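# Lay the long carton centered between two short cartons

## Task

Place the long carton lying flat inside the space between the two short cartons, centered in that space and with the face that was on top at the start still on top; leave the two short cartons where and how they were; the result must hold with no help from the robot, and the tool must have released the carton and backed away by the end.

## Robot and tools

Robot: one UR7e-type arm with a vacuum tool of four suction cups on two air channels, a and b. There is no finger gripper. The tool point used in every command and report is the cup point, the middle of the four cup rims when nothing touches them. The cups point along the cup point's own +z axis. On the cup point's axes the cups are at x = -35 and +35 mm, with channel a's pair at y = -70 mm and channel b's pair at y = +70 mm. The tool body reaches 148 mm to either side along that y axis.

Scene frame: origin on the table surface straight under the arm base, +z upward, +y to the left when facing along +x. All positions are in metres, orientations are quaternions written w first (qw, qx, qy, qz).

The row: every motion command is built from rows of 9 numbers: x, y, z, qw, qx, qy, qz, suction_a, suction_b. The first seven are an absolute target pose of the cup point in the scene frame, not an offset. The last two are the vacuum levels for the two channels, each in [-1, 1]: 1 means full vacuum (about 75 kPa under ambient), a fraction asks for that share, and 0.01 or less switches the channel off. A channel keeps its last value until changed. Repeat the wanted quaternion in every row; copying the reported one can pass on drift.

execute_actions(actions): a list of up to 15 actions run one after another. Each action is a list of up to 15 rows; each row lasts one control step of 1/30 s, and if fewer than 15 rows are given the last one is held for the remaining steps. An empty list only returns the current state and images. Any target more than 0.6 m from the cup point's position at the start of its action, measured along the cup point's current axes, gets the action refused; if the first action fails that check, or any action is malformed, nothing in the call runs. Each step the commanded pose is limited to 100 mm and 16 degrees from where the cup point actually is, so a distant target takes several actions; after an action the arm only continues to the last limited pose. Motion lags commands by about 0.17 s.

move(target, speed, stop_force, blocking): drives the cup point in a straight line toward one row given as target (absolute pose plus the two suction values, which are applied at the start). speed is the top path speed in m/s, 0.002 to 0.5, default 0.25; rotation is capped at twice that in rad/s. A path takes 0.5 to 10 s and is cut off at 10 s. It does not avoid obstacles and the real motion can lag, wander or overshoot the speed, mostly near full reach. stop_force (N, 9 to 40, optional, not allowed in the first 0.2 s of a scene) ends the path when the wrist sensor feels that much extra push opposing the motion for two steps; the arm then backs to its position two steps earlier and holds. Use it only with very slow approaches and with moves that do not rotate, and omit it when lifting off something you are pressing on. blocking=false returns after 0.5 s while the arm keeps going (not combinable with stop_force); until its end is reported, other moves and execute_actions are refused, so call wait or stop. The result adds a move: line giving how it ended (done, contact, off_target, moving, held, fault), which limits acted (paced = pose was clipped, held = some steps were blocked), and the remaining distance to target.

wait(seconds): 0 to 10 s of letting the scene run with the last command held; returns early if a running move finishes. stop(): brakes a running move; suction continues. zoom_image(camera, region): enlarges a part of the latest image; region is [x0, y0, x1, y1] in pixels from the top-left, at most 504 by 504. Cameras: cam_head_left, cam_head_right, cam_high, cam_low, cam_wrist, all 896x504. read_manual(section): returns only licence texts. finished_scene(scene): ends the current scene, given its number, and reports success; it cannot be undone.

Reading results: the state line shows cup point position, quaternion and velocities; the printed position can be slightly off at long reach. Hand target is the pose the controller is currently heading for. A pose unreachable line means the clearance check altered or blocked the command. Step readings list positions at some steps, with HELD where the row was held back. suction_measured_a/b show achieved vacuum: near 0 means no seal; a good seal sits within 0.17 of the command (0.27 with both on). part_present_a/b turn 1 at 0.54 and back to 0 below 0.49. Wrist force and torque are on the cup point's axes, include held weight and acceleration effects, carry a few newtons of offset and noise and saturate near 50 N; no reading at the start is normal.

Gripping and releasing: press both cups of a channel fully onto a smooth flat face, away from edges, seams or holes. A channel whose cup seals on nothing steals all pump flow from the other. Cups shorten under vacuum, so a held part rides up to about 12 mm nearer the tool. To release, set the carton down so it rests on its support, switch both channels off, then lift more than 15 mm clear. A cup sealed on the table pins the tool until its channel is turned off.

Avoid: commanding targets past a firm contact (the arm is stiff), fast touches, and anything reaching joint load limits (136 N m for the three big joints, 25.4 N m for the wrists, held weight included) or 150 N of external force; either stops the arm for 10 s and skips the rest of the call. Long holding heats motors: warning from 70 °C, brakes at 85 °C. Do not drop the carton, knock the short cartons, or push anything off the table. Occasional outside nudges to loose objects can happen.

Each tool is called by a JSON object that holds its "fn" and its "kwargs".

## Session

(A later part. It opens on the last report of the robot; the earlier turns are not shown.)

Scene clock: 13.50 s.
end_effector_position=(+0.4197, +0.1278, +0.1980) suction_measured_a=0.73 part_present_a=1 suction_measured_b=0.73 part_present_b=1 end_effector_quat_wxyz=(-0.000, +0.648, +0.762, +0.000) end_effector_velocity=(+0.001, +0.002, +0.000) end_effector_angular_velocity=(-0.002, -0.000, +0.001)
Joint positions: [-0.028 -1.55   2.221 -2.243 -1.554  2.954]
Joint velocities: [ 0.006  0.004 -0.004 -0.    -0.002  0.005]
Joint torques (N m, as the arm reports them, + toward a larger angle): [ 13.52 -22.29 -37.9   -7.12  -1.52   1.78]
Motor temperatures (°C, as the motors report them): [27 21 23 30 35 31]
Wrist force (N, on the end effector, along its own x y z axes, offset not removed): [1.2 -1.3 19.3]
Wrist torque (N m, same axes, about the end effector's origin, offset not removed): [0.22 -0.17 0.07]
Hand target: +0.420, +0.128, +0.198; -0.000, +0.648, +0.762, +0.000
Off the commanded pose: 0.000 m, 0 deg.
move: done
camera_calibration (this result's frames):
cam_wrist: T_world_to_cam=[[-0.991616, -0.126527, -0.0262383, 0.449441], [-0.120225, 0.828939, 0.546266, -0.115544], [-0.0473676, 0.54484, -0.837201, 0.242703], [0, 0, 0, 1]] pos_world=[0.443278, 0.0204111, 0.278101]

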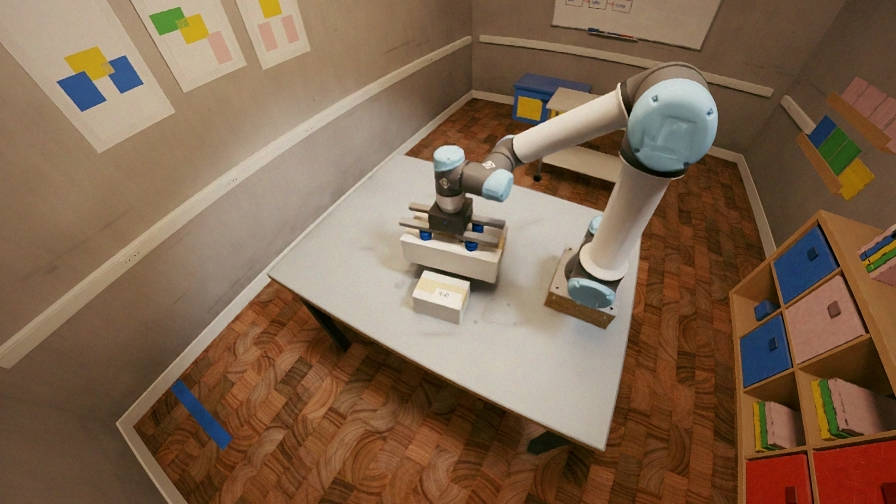

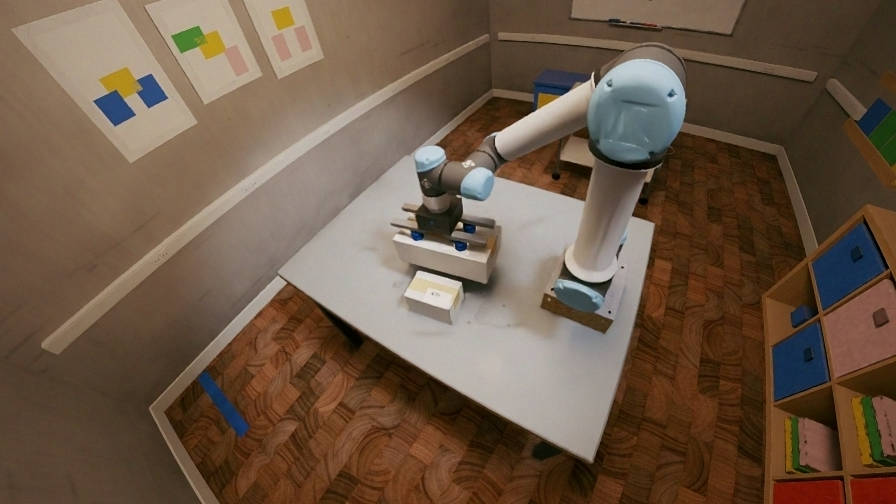

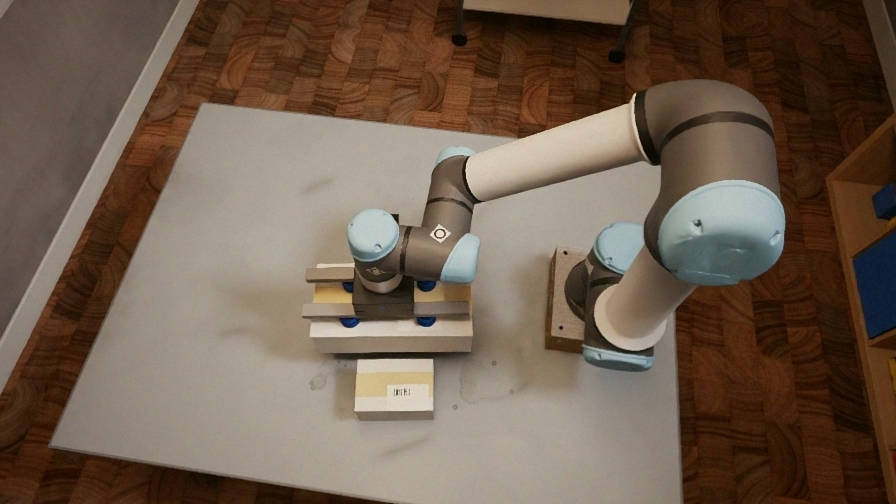

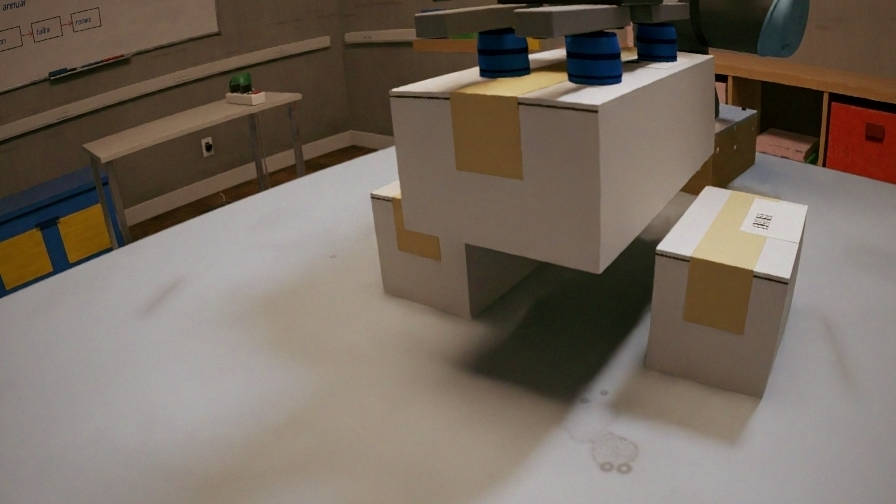

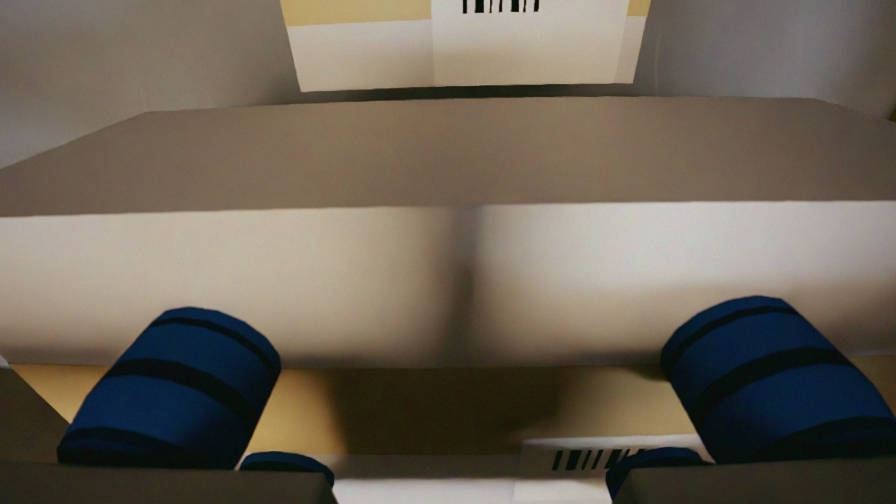

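{"fn": "move", "kwargs": {"target": [0.4225,0.1317,0.188,0,0.6468,0.7627,0,1,1], "speed": 0.04}}

{"fn": "move", "kwargs": {"target": [0.4225,0.1317,0.092,0,0.6468,0.7627,0,1,1], "speed": 0.09}}

{"fn": "zoom_image", "kwargs": {"camera": "cam_high", "region": [305, 320, 485, 430]}}

Scene clock: 17.07 s.
end_effector_position=(+0.4224, +0.1316, +0.1883) suction_measured_a=0.73 part_present_a=1 suction_measured_b=0.73 part_present_b=1 end_effector_quat_wxyz=(-0.000, +0.647, +0.763, +0.000) end_effector_velocity=(+0.000, +0.001, -0.002) end_effector_angular_velocity=(+0.001, +0.000, -0.003)
Joint positions: [-0.018 -1.522  2.224 -2.274 -1.554  2.961]
Joint velocities: [ 0.002  0.006  0.001 -0.007  0.001  0.005]
Joint torques (N m, as the arm reports them, + toward a larger angle): [ 11.49 -23.1  -21.46  -7.09  -1.56   1.5 ]
Motor temperatures (°C, as the motors report them): [27 21 23 30 35 31]
Wrist force (N, on the end effector, along its own x y z axes, offset not removed): [1.7 -2.0 17.9]
Wrist torque (N m, same axes, about the end effector's origin, offset not removed): [0.11 -0.24 0.09]
Hand target: +0.422, +0.132, +0.188; -0.000, +0.647, +0.763, -0.000
Off the commanded pose: 0.000 m, 0 deg.
move: done
camera_calibration (this result's frames):
cam_wrist: T_world_to_cam=[[-0.991189, -0.129822, -0.0262907, 0.452576], [-0.123049, 0.829003, 0.545538, -0.111722], [-0.0490276, 0.543967, -0.837673, 0.233452], [0, 0, 0, 1]] pos_world=[0.446286, 0.0243819, 0.268403]

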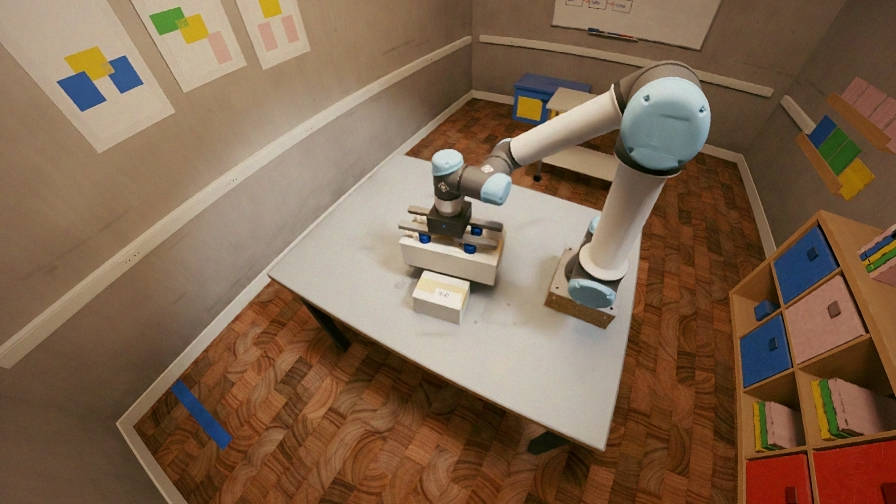

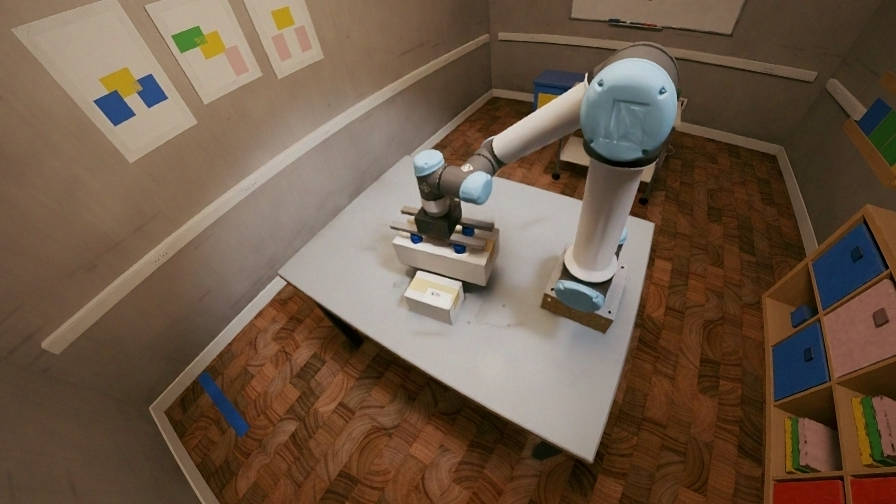

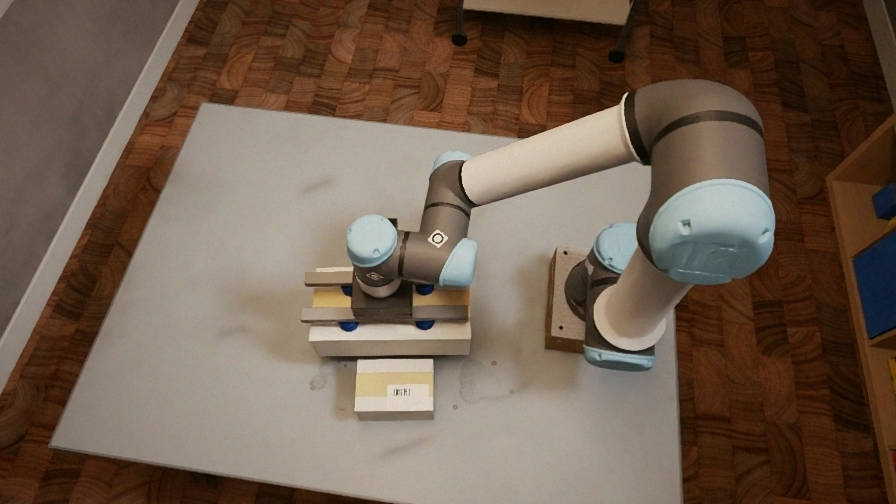

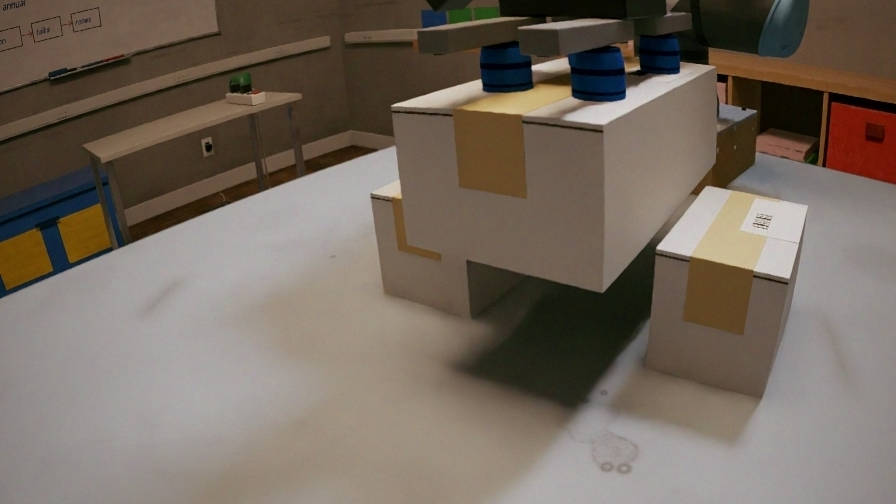

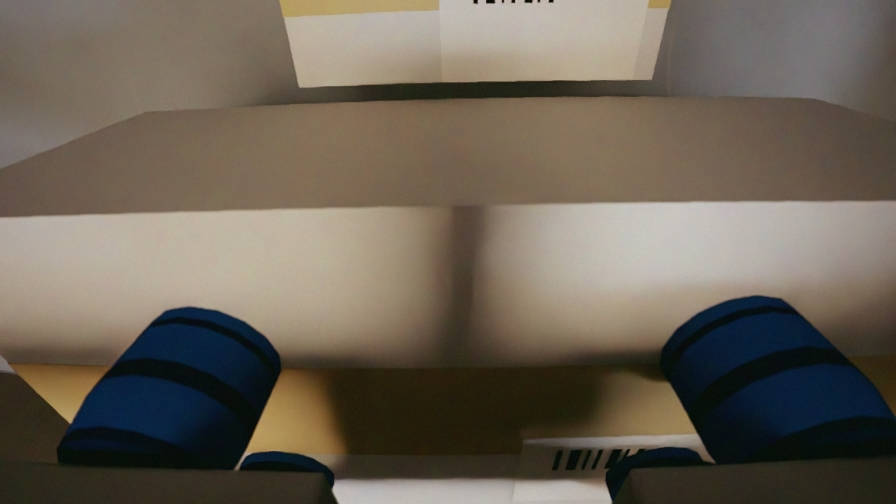

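Scene clock: 18.67 s.
end_effector_position=(+0.4224, +0.1317, +0.0924) suction_measured_a=0.73 part_present_a=1 suction_measured_b=0.73 part_present_b=1 end_effector_quat_wxyz=(-0.000, +0.647, +0.763, -0.000) end_effector_velocity=(-0.000, +0.000, -0.003) end_effector_angular_velocity=(-0.000, +0.001, +0.002)
Joint positions: [-0.014 -1.297  2.315 -2.59  -1.555  2.965]
Joint velocities: [ 0.     0.008  0.002 -0.009 -0.    -0.002]
Joint torques (N m, as the arm reports them, + toward a larger angle): [ 12.1  -27.73 -13.86  -7.45  -1.5    1.72]
Motor temperatures (°C, as the motors report them): [27 21 23 30 35 31]
Wrist force (N, on the end effector, along its own x y z axes, offset not removed): [1.0 0.4 18.4]
Wrist torque (N m, same axes, about the end effector's origin, offset not removed): [0.33 -0.02 0.07]
Hand target: +0.422, +0.132, +0.092; -0.000, +0.647, +0.763, -0.000
Off the commanded pose: 0.000 m, 0 deg.
move: done
camera_calibration (this result's frames):
cam_wrist: T_world_to_cam=[[-0.99118, -0.1299, -0.0262437, 0.450042], [-0.12309, 0.829007, 0.545524, -0.0594657], [-0.0491074, 0.543943, -0.837684, 0.153115], [0, 0, 0, 1]] pos_world=[0.446271, 0.0244723, 0.172512]

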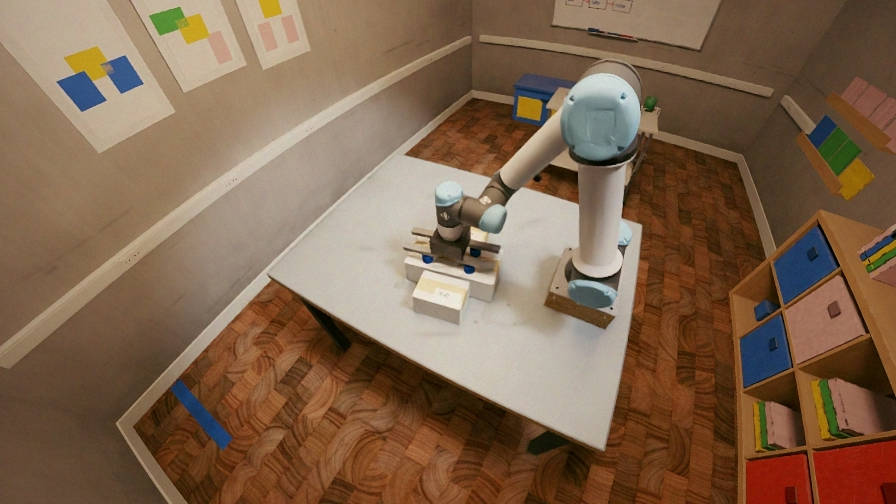

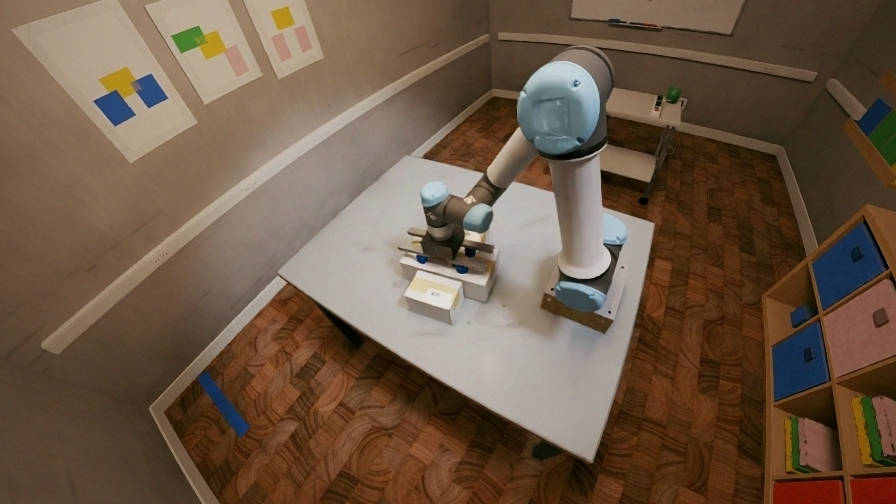

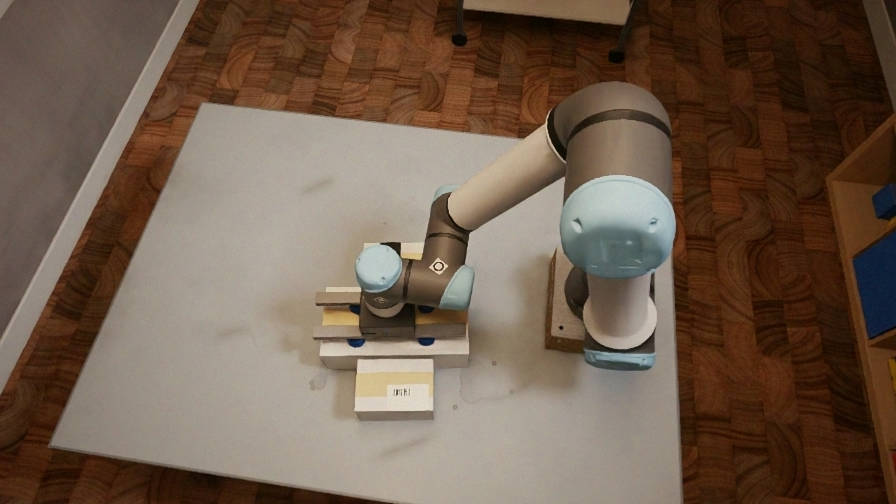

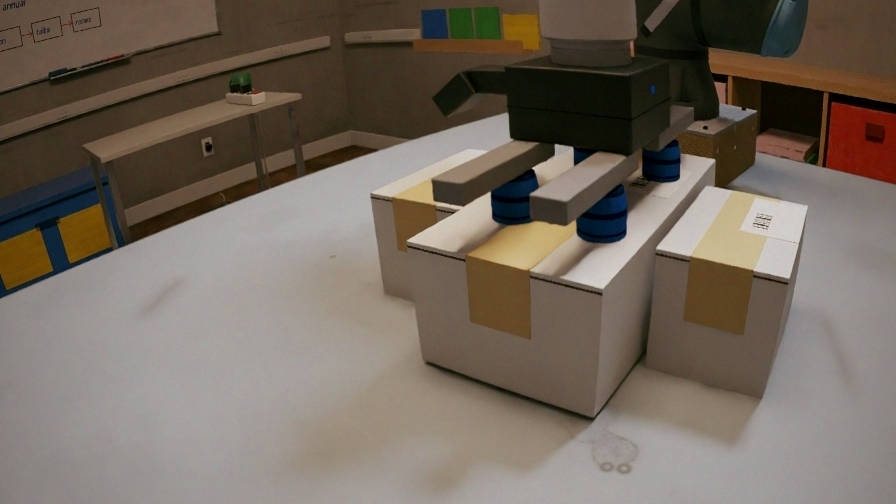

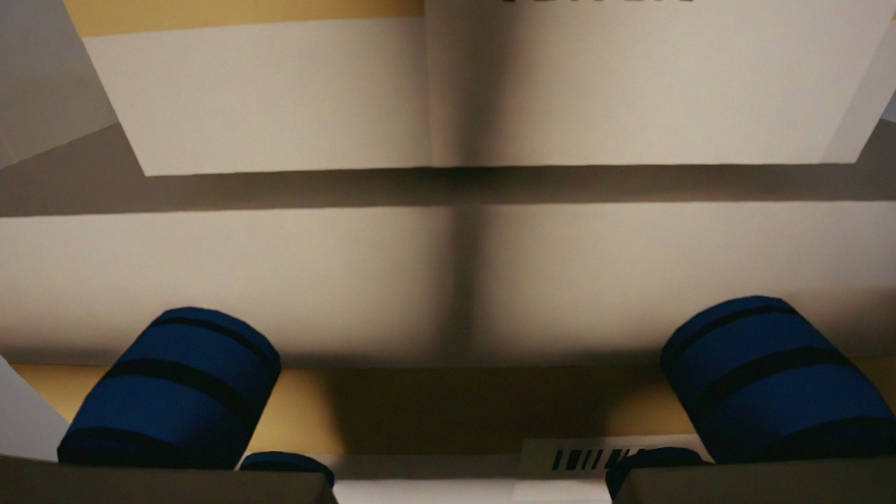

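Region (305, 320, 485, 430) of cam_high's 896x504 image, scaled by 2.800, with more detail than that image has.

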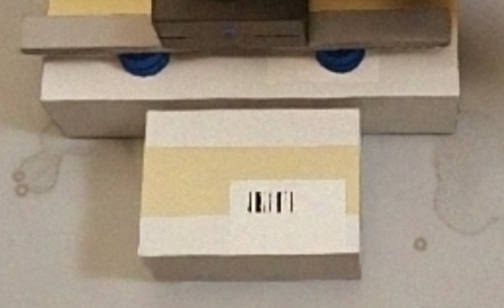

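{"fn": "move", "kwargs": {"target": [0.4225,0.1319,0.084,0,0.6468,0.7627,0,1,1], "speed": 0.003, "stop_force": 10}}

Scene clock: 21.50 s.
end_effector_position=(+0.4225, +0.1318, +0.0875) suction_measured_a=0.73 part_present_a=1 suction_measured_b=0.73 part_present_b=1 end_effector_quat_wxyz=(+0.000, +0.647, +0.763, +0.000) end_effector_velocity=(-0.001, +0.001, +0.001) end_effector_angular_velocity=(+0.003, +0.001, +0.002)
Joint positions: [-0.013 -1.284  2.318 -2.606 -1.555  2.965]
Joint velocities: [ 0.    -0.004  0.001  0.005  0.003 -0.002]
Joint torques (N m, as the arm reports them, + toward a larger angle): [  9.97 -37.36 -15.45   0.08  -1.63   1.43]
Motor temperatures (°C, as the motors report them): [27 21 23 30 35 31]
Wrist force (N, on the end effector, along its own x y z axes, offset not removed): [1.1 0.1 5.1]
Wrist torque (N m, same axes, about the end effector's origin, offset not removed): [-1.79 -0.01 0.18]
Hand target: +0.423, +0.132, +0.088; +0.000, +0.647, +0.763, +0.000
Off the commanded pose: 0.003 m, 0 deg.
move: contact
camera_calibration (this result's frames):
cam_wrist: T_world_to_cam=[[-0.991176, -0.129904, -0.0263504, 0.450017], [-0.123153, 0.82901, 0.545505, -0.0568719], [-0.0490187, 0.543937, -0.837693, 0.148928], [0, 0, 0, 1]] pos_world=[0.446342, 0.0245991, 0.167638]

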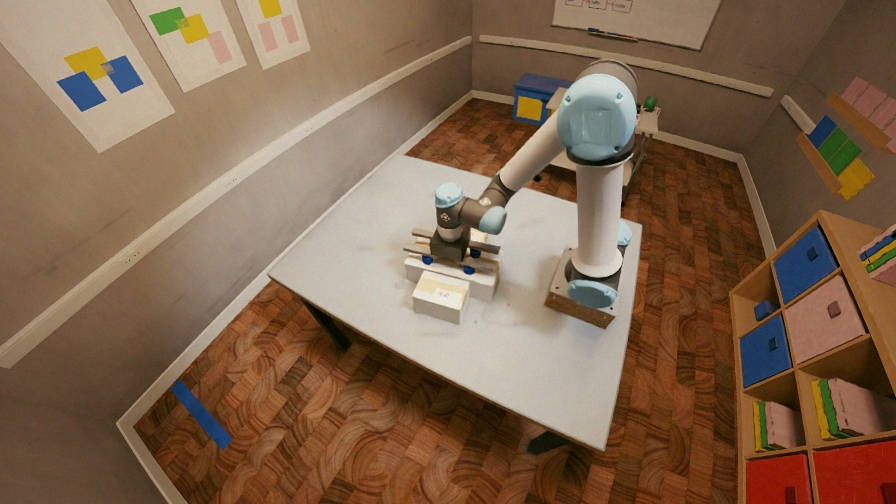

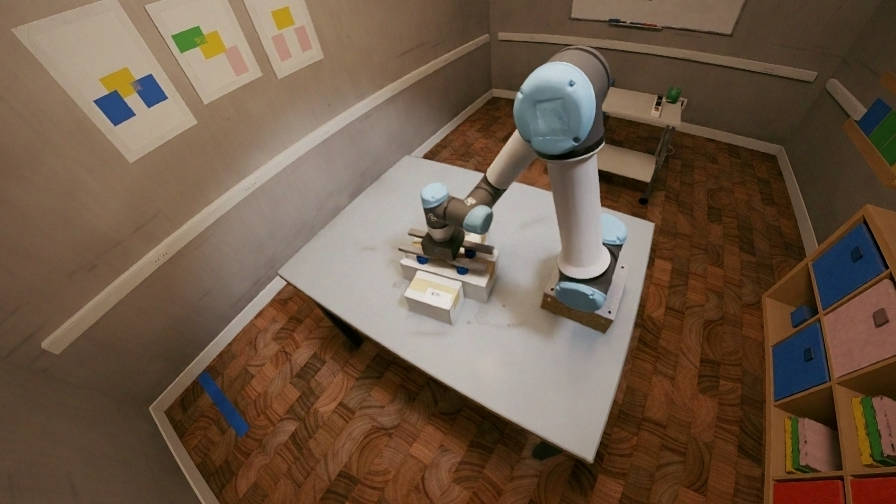

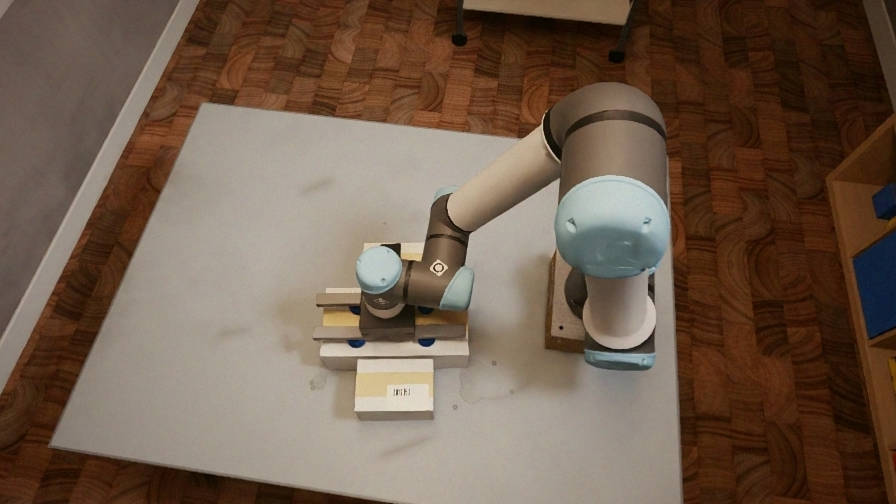

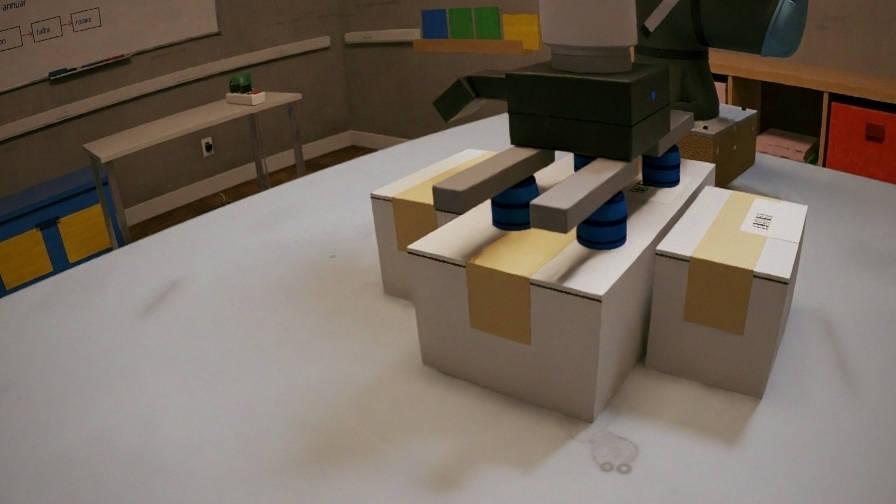

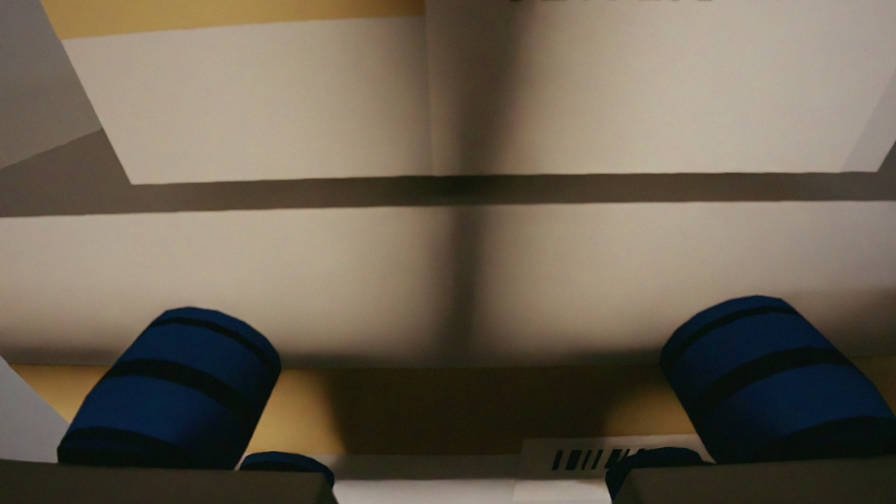

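{"fn": "execute_actions", "kwargs": {"actions": [[[0.4225,0.1318,0.088,0,0.6468,0.7627,0,0,0]]]}}

{"fn": "move", "kwargs": {"target": [0.4225,0.1318,0.3,0,0.6468,0.7627,0,0,0]}}

Scene clock: 23.50 s.
end_effector_position=(+0.4226, +0.1318, +0.0882) suction_measured_a=0.00 part_present_a=0 suction_measured_b=0.00 part_present_b=0 end_effector_quat_wxyz=(+0.000, +0.647, +0.763, +0.000) end_effector_velocity=(-0.000, +0.000, +0.000) end_effector_angular_velocity=(-0.000, -0.000, +0.002)
Joint positions: [-0.013 -1.285  2.318 -2.605 -1.555  2.965]
Joint velocities: [ 0.    -0.001  0.001  0.    -0.    -0.002]
Joint torques (N m, as the arm reports them, + toward a larger angle): [-9.79  5.04  8.18  3.92 -0.89 -2.19]
Motor temperatures (°C, as the motors report them): [27 21 23 30 35 31]
Wrist force (N, on the end effector, along its own x y z axes, offset not removed): [1.5 -8.1 -50.0]
Wrist torque (N m, same axes, about the end effector's origin, offset not removed): [-0.32 -0.29 0.19]
Hand target: +0.423, +0.132, +0.088; +0.000, +0.647, +0.763, -0.000
Off the commanded pose: 0.000 m, 0 deg.
Step readings (end_effector_position):
0: (+0.4225, +0.1318, +0.0877)
1: (+0.4225, +0.1318, +0.0877)
2: (+0.4226, +0.1318, +0.0878)
4: (+0.4229, +0.1318, +0.0882)
8: (+0.4227, +0.1318, +0.0882)
15: end_effector_position above
camera_calibration (this result's frames):
cam_wrist: T_world_to_cam=[[-0.991156, -0.129975, -0.0267793, 0.450214], [-0.123449, 0.829014, 0.545432, -0.0571022], [-0.0486922, 0.543914, -0.837727, 0.149375], [0, 0, 0, 1]] pos_world=[0.446457, 0.0246079, 0.168337]

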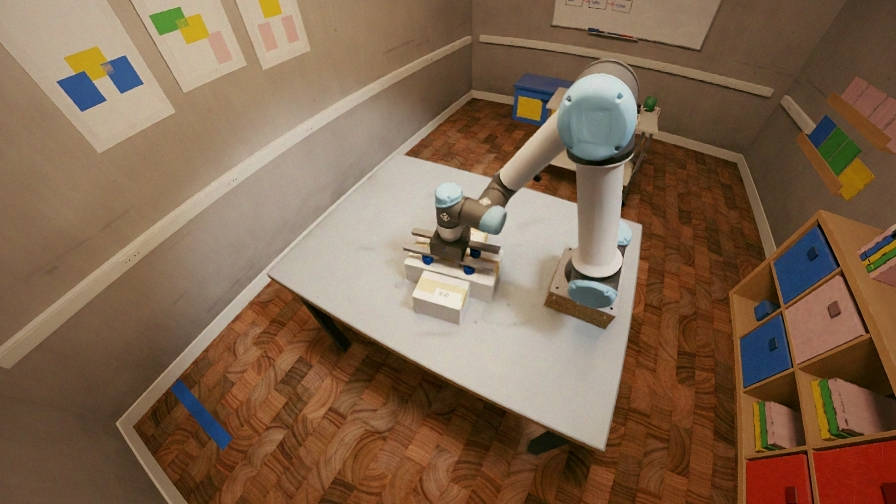

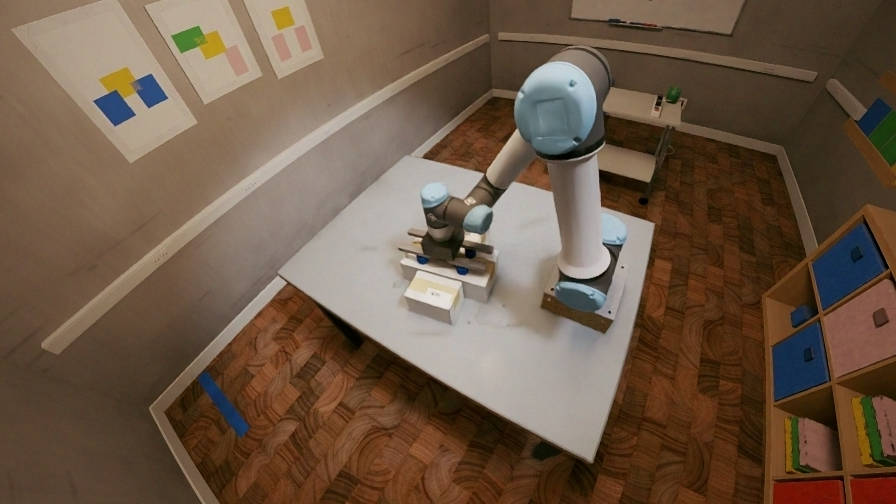

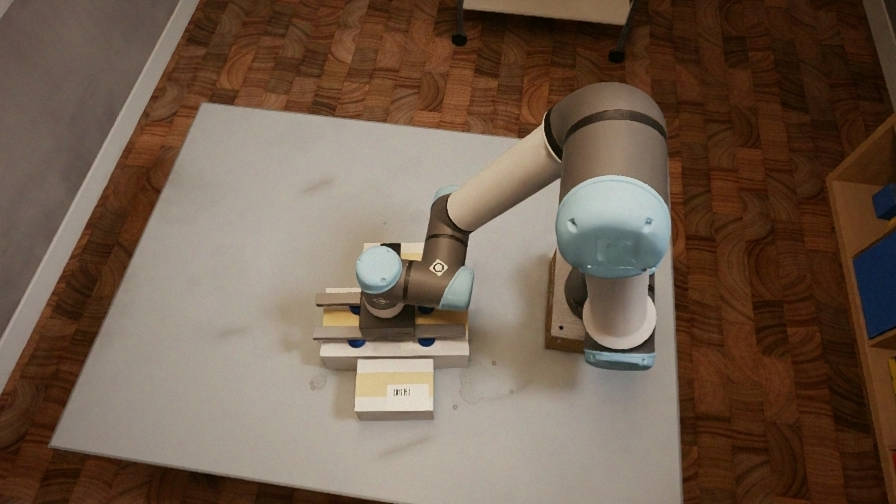

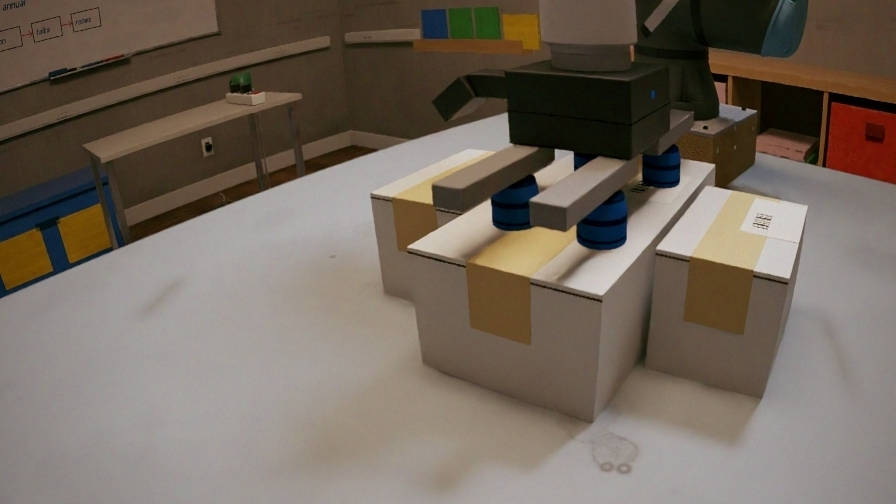

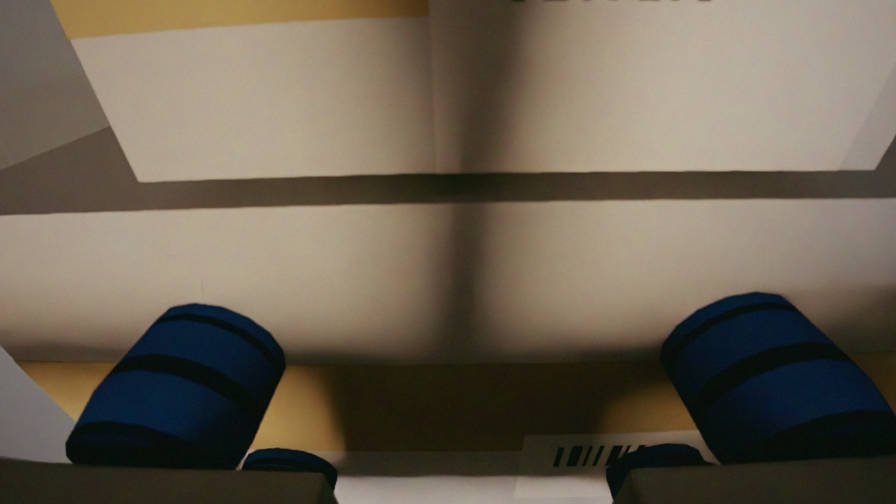

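Scene clock: 25.03 s.
end_effector_position=(+0.4227, +0.1318, +0.2996) suction_measured_a=0.00 part_present_a=0 suction_measured_b=0.00 part_present_b=0 end_effector_quat_wxyz=(+0.000, +0.647, +0.763, +0.000) end_effector_velocity=(+0.000, -0.000, +0.003) end_effector_angular_velocity=(-0.000, +0.001, -0.002)
Joint positions: [-0.022 -1.681  2.046 -1.937 -1.555  2.957]
Joint velocities: [-0.    -0.002 -0.007  0.009 -0.     0.001]
Joint torques (N m, as the arm reports them, + toward a larger angle): [-11.3  -29.94 -35.64  -1.24  -1.48  -2.05]
Motor temperatures (°C, as the motors report them): [27 21 23 30 35 31]
Wrist force (N, on the end effector, along its own x y z axes, offset not removed): [-0.5 0.4 1.3]
Wrist torque (N m, same axes, about the end effector's origin, offset not removed): [0.05 -0.04 0.17]
Hand target: +0.423, +0.132, +0.300; +0.000, +0.647, +0.763, +0.000
Off the commanded pose: 0.000 m, 0 deg.
move: done
camera_calibration (this result's frames):
cam_wrist: T_world_to_cam=[[-0.991172, -0.129893, -0.0265746, 0.455874], [-0.123267, 0.829013, 0.545475, -0.172487], [-0.0488227, 0.543935, -0.837706, 0.326548], [0, 0, 0, 1]] pos_world=[0.44653, 0.0245884, 0.379753]

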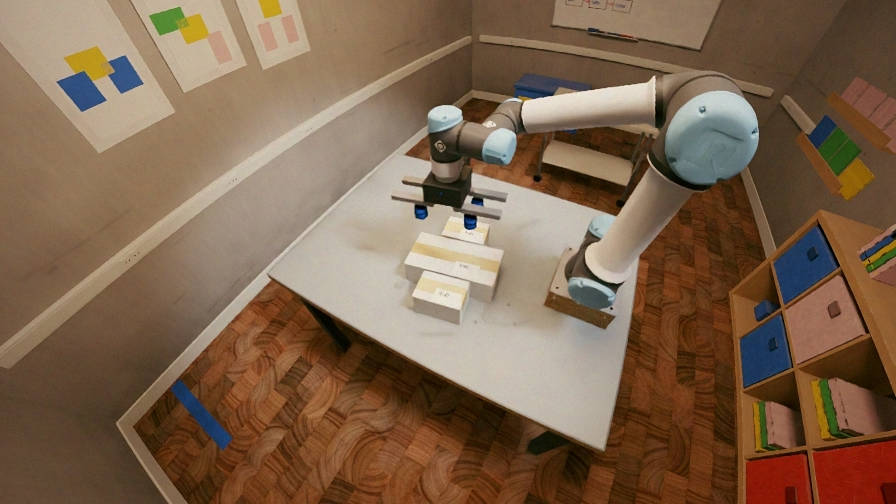

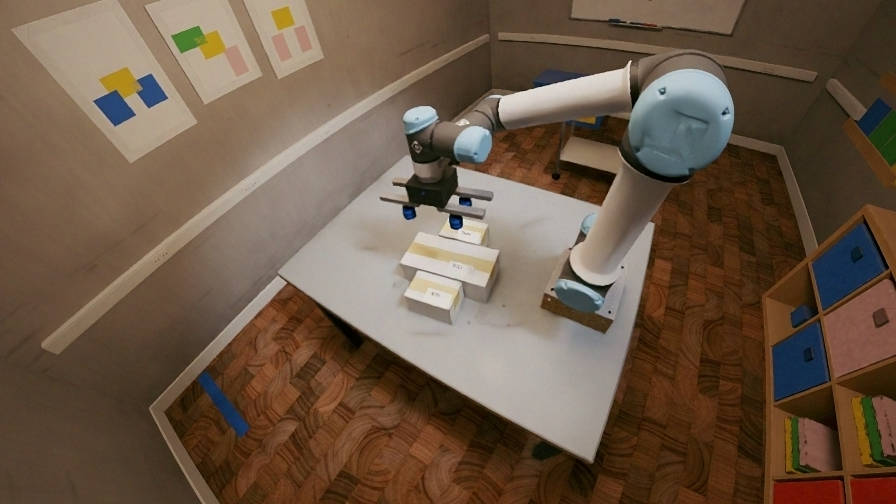

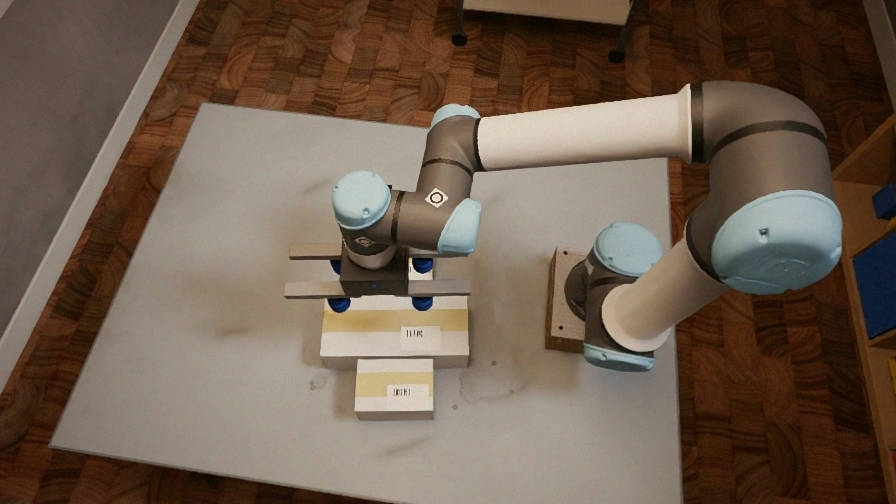

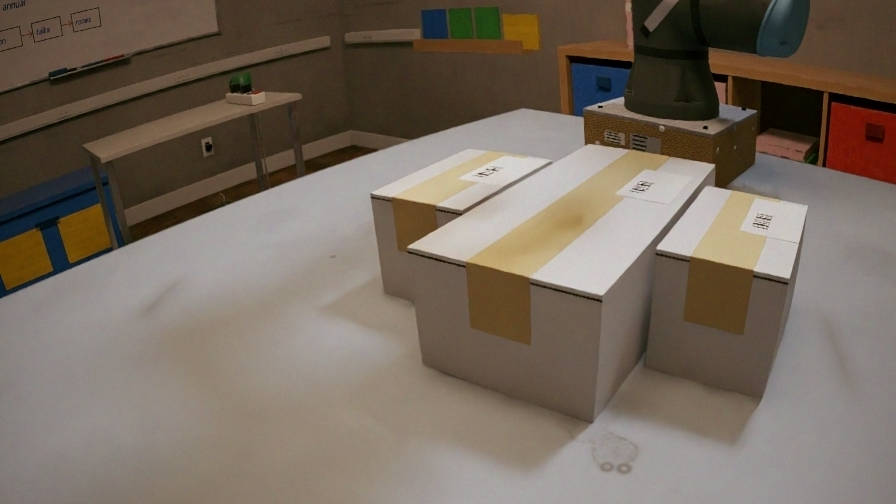

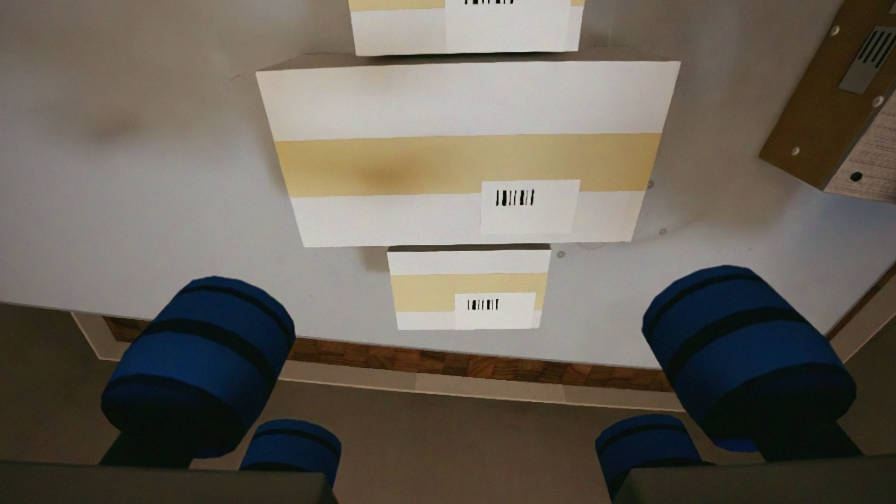

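{"fn": "finished_scene", "kwargs": {"scene": 2}}

The scene is finished: the task was done.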